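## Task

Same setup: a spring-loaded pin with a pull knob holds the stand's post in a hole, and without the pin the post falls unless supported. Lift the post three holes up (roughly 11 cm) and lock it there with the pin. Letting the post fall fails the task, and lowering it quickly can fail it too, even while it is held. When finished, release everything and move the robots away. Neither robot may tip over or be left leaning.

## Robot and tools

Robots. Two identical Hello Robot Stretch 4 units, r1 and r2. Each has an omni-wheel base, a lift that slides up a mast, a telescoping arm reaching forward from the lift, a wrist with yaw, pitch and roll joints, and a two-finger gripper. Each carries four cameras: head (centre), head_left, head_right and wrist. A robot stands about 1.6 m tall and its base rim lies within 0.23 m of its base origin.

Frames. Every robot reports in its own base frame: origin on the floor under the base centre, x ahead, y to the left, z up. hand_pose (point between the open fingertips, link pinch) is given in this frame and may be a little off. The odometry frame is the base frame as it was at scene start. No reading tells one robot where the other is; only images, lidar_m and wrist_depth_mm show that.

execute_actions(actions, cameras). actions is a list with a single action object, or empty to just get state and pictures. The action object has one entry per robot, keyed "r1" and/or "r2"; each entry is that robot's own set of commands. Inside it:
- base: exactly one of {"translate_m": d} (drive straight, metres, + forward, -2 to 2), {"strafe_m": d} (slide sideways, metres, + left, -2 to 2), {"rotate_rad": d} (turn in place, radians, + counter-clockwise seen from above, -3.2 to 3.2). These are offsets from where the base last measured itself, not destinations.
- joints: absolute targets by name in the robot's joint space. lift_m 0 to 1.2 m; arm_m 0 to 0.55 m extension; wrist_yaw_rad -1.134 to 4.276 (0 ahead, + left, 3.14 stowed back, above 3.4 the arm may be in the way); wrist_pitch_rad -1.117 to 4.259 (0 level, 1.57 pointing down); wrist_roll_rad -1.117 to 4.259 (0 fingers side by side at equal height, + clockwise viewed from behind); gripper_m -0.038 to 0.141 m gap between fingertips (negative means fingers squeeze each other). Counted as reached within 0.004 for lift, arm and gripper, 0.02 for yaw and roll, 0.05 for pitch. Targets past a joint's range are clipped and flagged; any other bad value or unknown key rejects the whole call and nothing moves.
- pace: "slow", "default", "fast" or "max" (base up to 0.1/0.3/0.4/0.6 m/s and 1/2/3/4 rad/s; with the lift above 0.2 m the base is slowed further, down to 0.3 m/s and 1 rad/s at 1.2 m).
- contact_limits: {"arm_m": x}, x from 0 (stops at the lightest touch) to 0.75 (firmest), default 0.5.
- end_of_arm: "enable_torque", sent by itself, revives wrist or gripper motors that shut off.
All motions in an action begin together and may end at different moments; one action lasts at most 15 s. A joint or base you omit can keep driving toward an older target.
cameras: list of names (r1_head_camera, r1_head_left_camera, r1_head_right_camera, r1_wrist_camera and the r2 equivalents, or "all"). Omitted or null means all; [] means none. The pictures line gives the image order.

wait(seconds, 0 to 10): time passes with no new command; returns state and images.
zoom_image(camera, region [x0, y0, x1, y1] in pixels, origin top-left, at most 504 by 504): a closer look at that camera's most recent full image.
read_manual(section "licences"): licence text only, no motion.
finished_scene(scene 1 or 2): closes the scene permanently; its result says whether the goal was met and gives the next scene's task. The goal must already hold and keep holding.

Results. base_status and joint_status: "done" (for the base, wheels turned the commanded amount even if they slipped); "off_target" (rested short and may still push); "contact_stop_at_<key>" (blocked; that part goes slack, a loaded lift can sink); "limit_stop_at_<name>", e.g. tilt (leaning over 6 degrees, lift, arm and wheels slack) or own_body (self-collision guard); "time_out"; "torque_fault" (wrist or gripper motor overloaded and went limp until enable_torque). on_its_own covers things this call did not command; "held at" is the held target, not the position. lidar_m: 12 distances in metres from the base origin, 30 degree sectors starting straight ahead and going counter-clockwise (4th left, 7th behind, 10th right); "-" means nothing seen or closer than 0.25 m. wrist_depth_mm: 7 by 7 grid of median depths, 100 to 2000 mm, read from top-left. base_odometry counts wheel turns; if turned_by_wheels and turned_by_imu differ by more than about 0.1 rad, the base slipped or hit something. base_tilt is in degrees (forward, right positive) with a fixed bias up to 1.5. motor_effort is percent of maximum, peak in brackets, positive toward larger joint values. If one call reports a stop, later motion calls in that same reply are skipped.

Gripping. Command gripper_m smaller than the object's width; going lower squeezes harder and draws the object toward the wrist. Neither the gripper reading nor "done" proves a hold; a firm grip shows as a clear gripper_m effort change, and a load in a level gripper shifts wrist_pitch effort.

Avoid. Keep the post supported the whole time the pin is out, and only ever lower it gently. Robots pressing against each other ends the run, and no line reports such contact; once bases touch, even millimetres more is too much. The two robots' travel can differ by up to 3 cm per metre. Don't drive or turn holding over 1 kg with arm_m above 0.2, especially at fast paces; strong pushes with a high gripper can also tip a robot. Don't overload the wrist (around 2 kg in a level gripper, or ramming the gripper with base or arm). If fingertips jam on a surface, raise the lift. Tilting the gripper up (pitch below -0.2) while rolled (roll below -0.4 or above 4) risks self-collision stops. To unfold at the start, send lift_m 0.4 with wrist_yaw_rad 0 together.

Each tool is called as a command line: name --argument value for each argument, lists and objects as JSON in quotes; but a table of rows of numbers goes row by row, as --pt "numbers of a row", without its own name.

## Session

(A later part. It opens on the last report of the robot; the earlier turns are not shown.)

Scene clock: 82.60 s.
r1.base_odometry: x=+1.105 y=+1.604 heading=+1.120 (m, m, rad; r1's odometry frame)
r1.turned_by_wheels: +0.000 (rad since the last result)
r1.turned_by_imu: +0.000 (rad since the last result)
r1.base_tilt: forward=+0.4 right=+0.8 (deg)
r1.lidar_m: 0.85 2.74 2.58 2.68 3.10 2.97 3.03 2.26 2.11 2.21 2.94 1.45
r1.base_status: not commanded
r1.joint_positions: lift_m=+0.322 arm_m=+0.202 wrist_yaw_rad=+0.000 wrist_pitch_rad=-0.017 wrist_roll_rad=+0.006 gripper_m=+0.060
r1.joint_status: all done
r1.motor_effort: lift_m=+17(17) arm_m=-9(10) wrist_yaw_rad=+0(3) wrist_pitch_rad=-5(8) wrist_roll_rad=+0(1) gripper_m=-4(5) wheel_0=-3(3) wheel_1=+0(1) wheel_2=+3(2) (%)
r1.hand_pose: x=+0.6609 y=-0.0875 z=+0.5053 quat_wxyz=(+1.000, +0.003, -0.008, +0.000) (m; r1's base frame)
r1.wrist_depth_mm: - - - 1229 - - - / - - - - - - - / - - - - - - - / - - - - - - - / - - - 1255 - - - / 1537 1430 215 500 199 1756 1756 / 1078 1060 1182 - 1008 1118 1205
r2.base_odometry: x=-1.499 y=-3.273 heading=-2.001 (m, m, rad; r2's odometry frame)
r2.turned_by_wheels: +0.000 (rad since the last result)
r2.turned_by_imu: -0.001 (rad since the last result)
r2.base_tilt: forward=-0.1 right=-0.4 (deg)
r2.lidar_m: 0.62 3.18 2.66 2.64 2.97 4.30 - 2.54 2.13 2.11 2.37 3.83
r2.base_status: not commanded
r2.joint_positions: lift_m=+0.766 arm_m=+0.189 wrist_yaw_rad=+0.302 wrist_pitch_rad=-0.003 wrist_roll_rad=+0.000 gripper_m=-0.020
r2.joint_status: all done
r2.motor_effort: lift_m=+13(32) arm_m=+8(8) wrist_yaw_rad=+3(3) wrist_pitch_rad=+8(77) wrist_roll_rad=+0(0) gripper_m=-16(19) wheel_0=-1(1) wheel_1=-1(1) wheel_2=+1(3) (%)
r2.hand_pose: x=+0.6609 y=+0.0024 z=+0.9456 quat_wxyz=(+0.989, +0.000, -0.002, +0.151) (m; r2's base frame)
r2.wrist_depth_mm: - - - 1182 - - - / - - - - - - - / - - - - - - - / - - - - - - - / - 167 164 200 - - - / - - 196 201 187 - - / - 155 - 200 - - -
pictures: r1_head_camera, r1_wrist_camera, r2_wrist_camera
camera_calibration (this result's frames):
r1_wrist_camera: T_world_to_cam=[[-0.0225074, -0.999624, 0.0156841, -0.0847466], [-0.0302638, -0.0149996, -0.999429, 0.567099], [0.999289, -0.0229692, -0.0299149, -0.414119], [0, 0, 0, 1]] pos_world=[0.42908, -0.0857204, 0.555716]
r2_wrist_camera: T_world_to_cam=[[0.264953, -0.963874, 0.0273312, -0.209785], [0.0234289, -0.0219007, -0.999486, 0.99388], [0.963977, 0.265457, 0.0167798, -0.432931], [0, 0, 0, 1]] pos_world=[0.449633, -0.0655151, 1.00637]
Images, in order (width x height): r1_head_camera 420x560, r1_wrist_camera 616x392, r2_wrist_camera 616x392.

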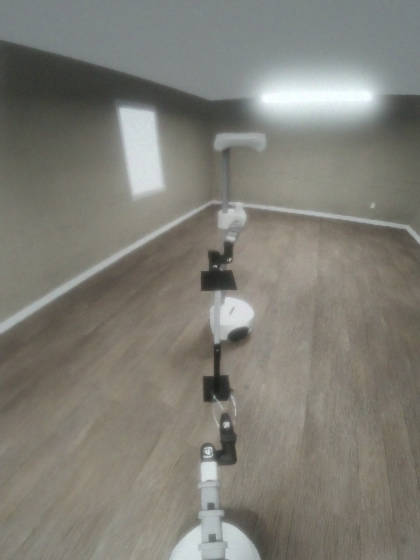

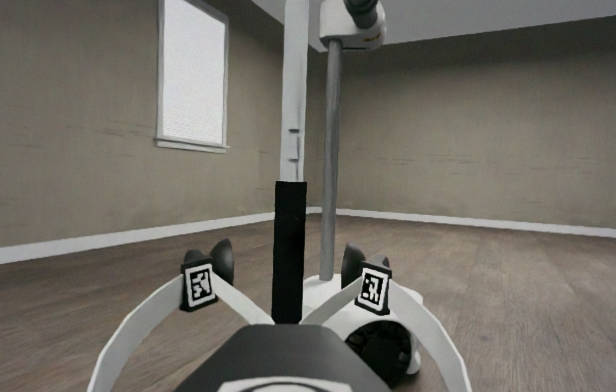

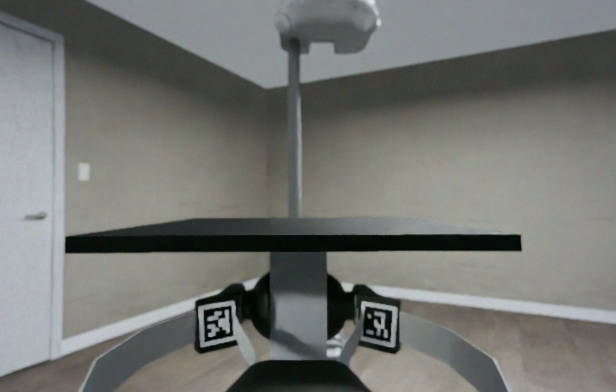

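execute_actions --actions '[{"r1": {"joints": {"arm_m": 0.0}, "pace": "fast"}, "r2": {"joints": {"lift_m": 0.77, "gripper_m": 0.08, "arm_m": 0.183}}}]' --cameras '["r1_wrist_camera", "r2_wrist_camera"]'

Scene clock: 85.47 s.
r1.base_odometry: x=+1.105 y=+1.604 heading=+1.120 (m, m, rad; r1's odometry frame)
r1.turned_by_wheels: +0.000 (rad since the last result)
r1.turned_by_imu: +0.000 (rad since the last result)
r1.base_tilt: forward=+0.4 right=+0.8 (deg)
r1.lidar_m: 0.87 2.71 2.57 2.67 3.08 2.94 3.06 2.25 2.13 2.23 2.95 1.46
r1.base_status: not commanded
r1.joint_positions: lift_m=+0.322 arm_m=+0.003 wrist_yaw_rad=+0.000 wrist_pitch_rad=-0.017 wrist_roll_rad=+0.006 gripper_m=+0.060
r1.joint_status: all done
joint sent to its limit — the command would take r1.arm_m past its lower limit, so that joint was sent only as far as its limit.
r1.motor_effort: lift_m=+17(17) arm_m=-9(9) wrist_yaw_rad=-1(0) wrist_pitch_rad=-7(8) wrist_roll_rad=+2(1) gripper_m=-4(3) wheel_0=-3(3) wheel_1=+1(1) wheel_2=+2(2) (%)
r1.hand_pose: x=+0.4621 y=-0.0875 z=+0.5053 quat_wxyz=(+1.000, +0.003, -0.008, +0.000) (m; r1's base frame)
r1.wrist_depth_mm: - - - 1366 - - - / - - - - - - - / - - - - - - - / - - - - - - - / - - - 1430 - - - / 1537 1499 216 699 200 1661 1708 / 1098 1060 1229 - 1182 1138 1205
r2.base_odometry: x=-1.499 y=-3.273 heading=-2.001 (m, m, rad; r2's odometry frame)
r2.turned_by_wheels: +0.000 (rad since the last result)
r2.turned_by_imu: -0.001 (rad since the last result)
r2.base_tilt: forward=-0.2 right=-0.5 (deg)
r2.lidar_m: 0.63 3.15 2.66 2.65 2.98 4.28 - 2.54 2.12 2.09 2.38 3.83
r2.base_status: not commanded
r2.joint_positions: lift_m=+0.770 arm_m=+0.184 wrist_yaw_rad=+0.302 wrist_pitch_rad=+0.002 wrist_roll_rad=+0.000 gripper_m=+0.080
r2.joint_status: all done
r2.motor_effort: lift_m=+22(24) arm_m=-6(10) wrist_yaw_rad=+3(7) wrist_pitch_rad=-6(9) wrist_roll_rad=+0(0) gripper_m=-2(21) wheel_0=-1(1) wheel_1=-1(1) wheel_2=-1(1) (%)
r2.hand_pose: x=+0.6563 y=+0.0025 z=+0.9474 quat_wxyz=(+0.989, +0.000, +0.001, +0.151) (m; r2's base frame)
r2.wrist_depth_mm: - - - 1182 - - - / - - - - - - - / - - - - - - - / - - - - - - - / - 172 168 204 - - - / - - 208 204 212 - - / - - - 156 - - -
pictures: r1_wrist_camera, r2_wrist_camera
camera_calibration (this result's frames):
r1_wrist_camera: T_world_to_cam=[[-0.0225432, -0.999623, 0.015685, -0.0892134], [-0.0303062, -0.0149985, -0.999428, 0.561091], [0.999286, -0.0230057, -0.0299567, -0.215522], [0, 0, 0, 1]] pos_world=[0.230362, -0.0857225, 0.555714]
r2_wrist_camera: T_world_to_cam=[[0.265173, -0.963809, 0.0274993, -0.208895], [0.0186758, -0.0233808, -0.999552, 0.999031], [0.96402, 0.265568, 0.0118, -0.423853], [0, 0, 0, 1]] pos_world=[0.445338, -0.0654155, 1.00933]
Images, in order (width x height): r1_wrist_camera 616x392, r2_wrist_camera 616x392.

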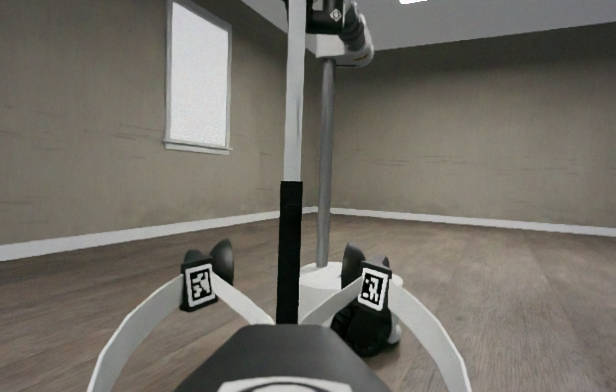

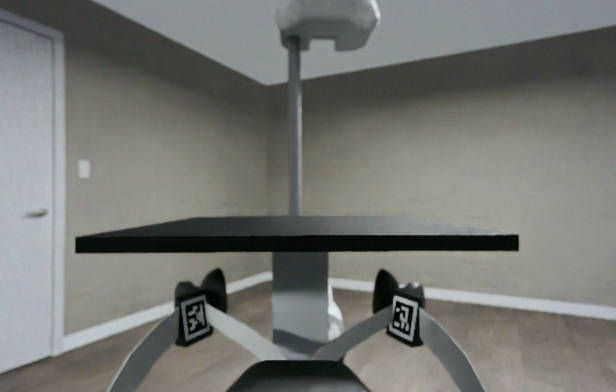

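execute_actions --actions '[{"r1": {"base": {"translate_m": -0.25}, "pace": "fast"}, "r2": {"base": {"translate_m": -0.35}, "joints": {"arm_m": 0.005}, "pace": "fast"}}]' --cameras '["r1_head_camera", "r1_wrist_camera", "r2_head_camera", "r2_wrist_camera"]'

Scene clock: 88.20 s.
r1.base_odometry: x=+0.996 y=+1.379 heading=+1.120 (m, m, rad; r1's odometry frame)
r1.turned_by_wheels: +0.000 (rad since the last result)
r1.turned_by_imu: +0.002 (rad since the last result)
r1.base_tilt: forward=+0.3 right=+0.8 (deg)
r1.lidar_m: 1.10 2.86 2.70 2.82 2.85 2.73 2.82 2.15 2.00 2.08 2.81 2.08
r1.base_status: done
r1.joint_positions: lift_m=+0.322 arm_m=+0.003 wrist_yaw_rad=+0.000 wrist_pitch_rad=-0.017 wrist_roll_rad=+0.006 gripper_m=+0.060
r1.joint_status: not commanded
r1.motor_effort: lift_m=+17(18) arm_m=-9(9) wrist_yaw_rad=+0(1) wrist_pitch_rad=-7(7) wrist_roll_rad=+2(2) gripper_m=-4(5) wheel_0=-2(9) wheel_1=-1(7) wheel_2=-1(13) (%)
r1.hand_pose: x=+0.4621 y=-0.0874 z=+0.5053 quat_wxyz=(+1.000, +0.003, -0.008, +0.000) (m; r1's base frame)
r1.wrist_depth_mm: - - - - - - - / - - - - - - - / - - - - - - - / - - - - - - - / - - - 1863 - - - / 1576 1430 216 960 200 1808 1808 / 1118 1060 1229 - 1182 1118 1229
r2.base_odometry: x=-1.353 y=-2.955 heading=-2.001 (m, m, rad; r2's odometry frame)
r2.turned_by_wheels: +0.000 (rad since the last result)
r2.turned_by_imu: -0.001 (rad since the last result)
r2.base_tilt: forward=-0.2 right=-0.5 (deg)
r2.lidar_m: 0.90 3.25 2.72 2.71 3.06 3.96 3.95 2.41 2.05 2.03 2.27 3.70
r2.base_status: done
r2.joint_positions: lift_m=+0.770 arm_m=+0.006 wrist_yaw_rad=+0.303 wrist_pitch_rad=+0.002 wrist_roll_rad=+0.000 gripper_m=+0.080
r2.joint_status: all done
r2.motor_effort: lift_m=+22(22) arm_m=-8(10) wrist_yaw_rad=+0(1) wrist_pitch_rad=-7(8) wrist_roll_rad=+0(0) gripper_m=-1(2) wheel_0=+0(7) wheel_1=-1(9) wheel_2=+0(11) (%)
r2.hand_pose: x=+0.4787 y=+0.0026 z=+0.9473 quat_wxyz=(+0.989, +0.000, +0.001, +0.151) (m; r2's base frame)
r2.wrist_depth_mm: - - - - - - - / - - - - - - - / - - - - - - - / - - - - - - - / - - - - - - - / - - 209 - 212 - - / - - - 156 - - -
pictures: r1_head_camera, r1_wrist_camera, r2_head_camera, r2_wrist_camera
camera_calibration (this result's frames):
r1_wrist_camera: T_world_to_cam=[[-0.0223445, -0.999627, 0.015685, -0.0892484], [-0.0303031, -0.0150045, -0.999428, 0.56109], [0.999291, -0.0228071, -0.0299566, -0.2155], [0, 0, 0, 1]] pos_world=[0.230355, -0.0857112, 0.555714]
r2_wrist_camera: T_world_to_cam=[[0.265707, -0.963661, 0.0275137, -0.161906], [0.0182815, -0.0234978, -0.999557, 1.00243], [0.963881, 0.266092, 0.0113736, -0.252201], [0, 0, 0, 1]] pos_world=[0.267785, -0.0653586, 1.00931]
Images, in order (width x height): r1_head_camera 420x560, r1_wrist_camera 616x392, r2_head_camera 420x560, r2_wrist_camera 616x392.

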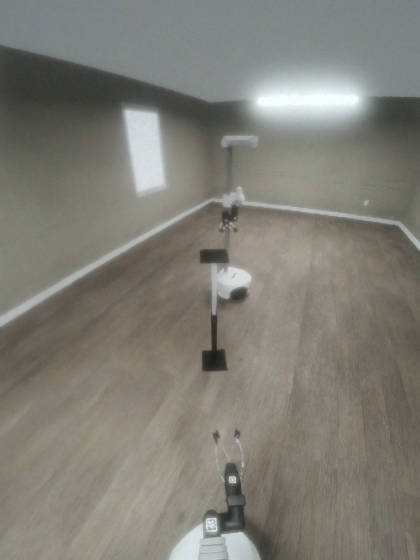

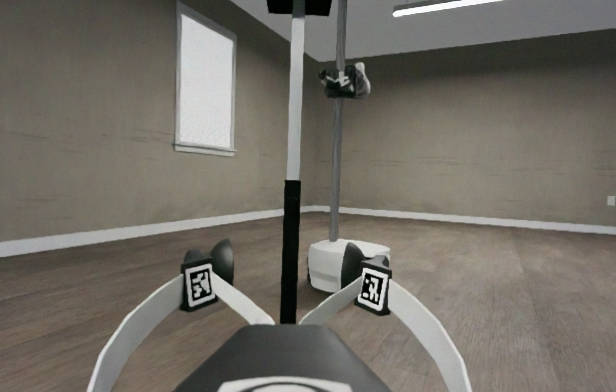

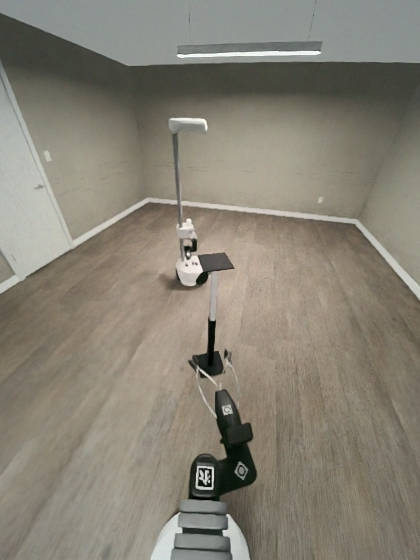

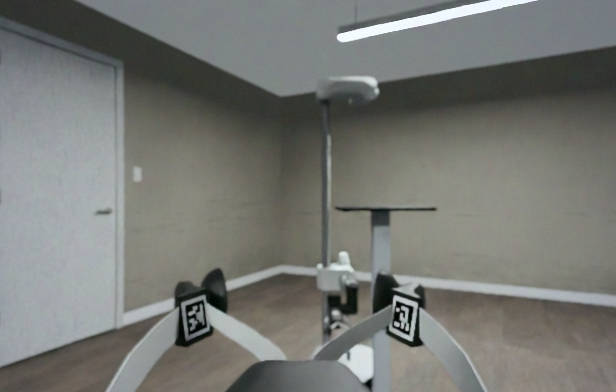

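finished_scene --scene 2

The scene is finished: the task was done.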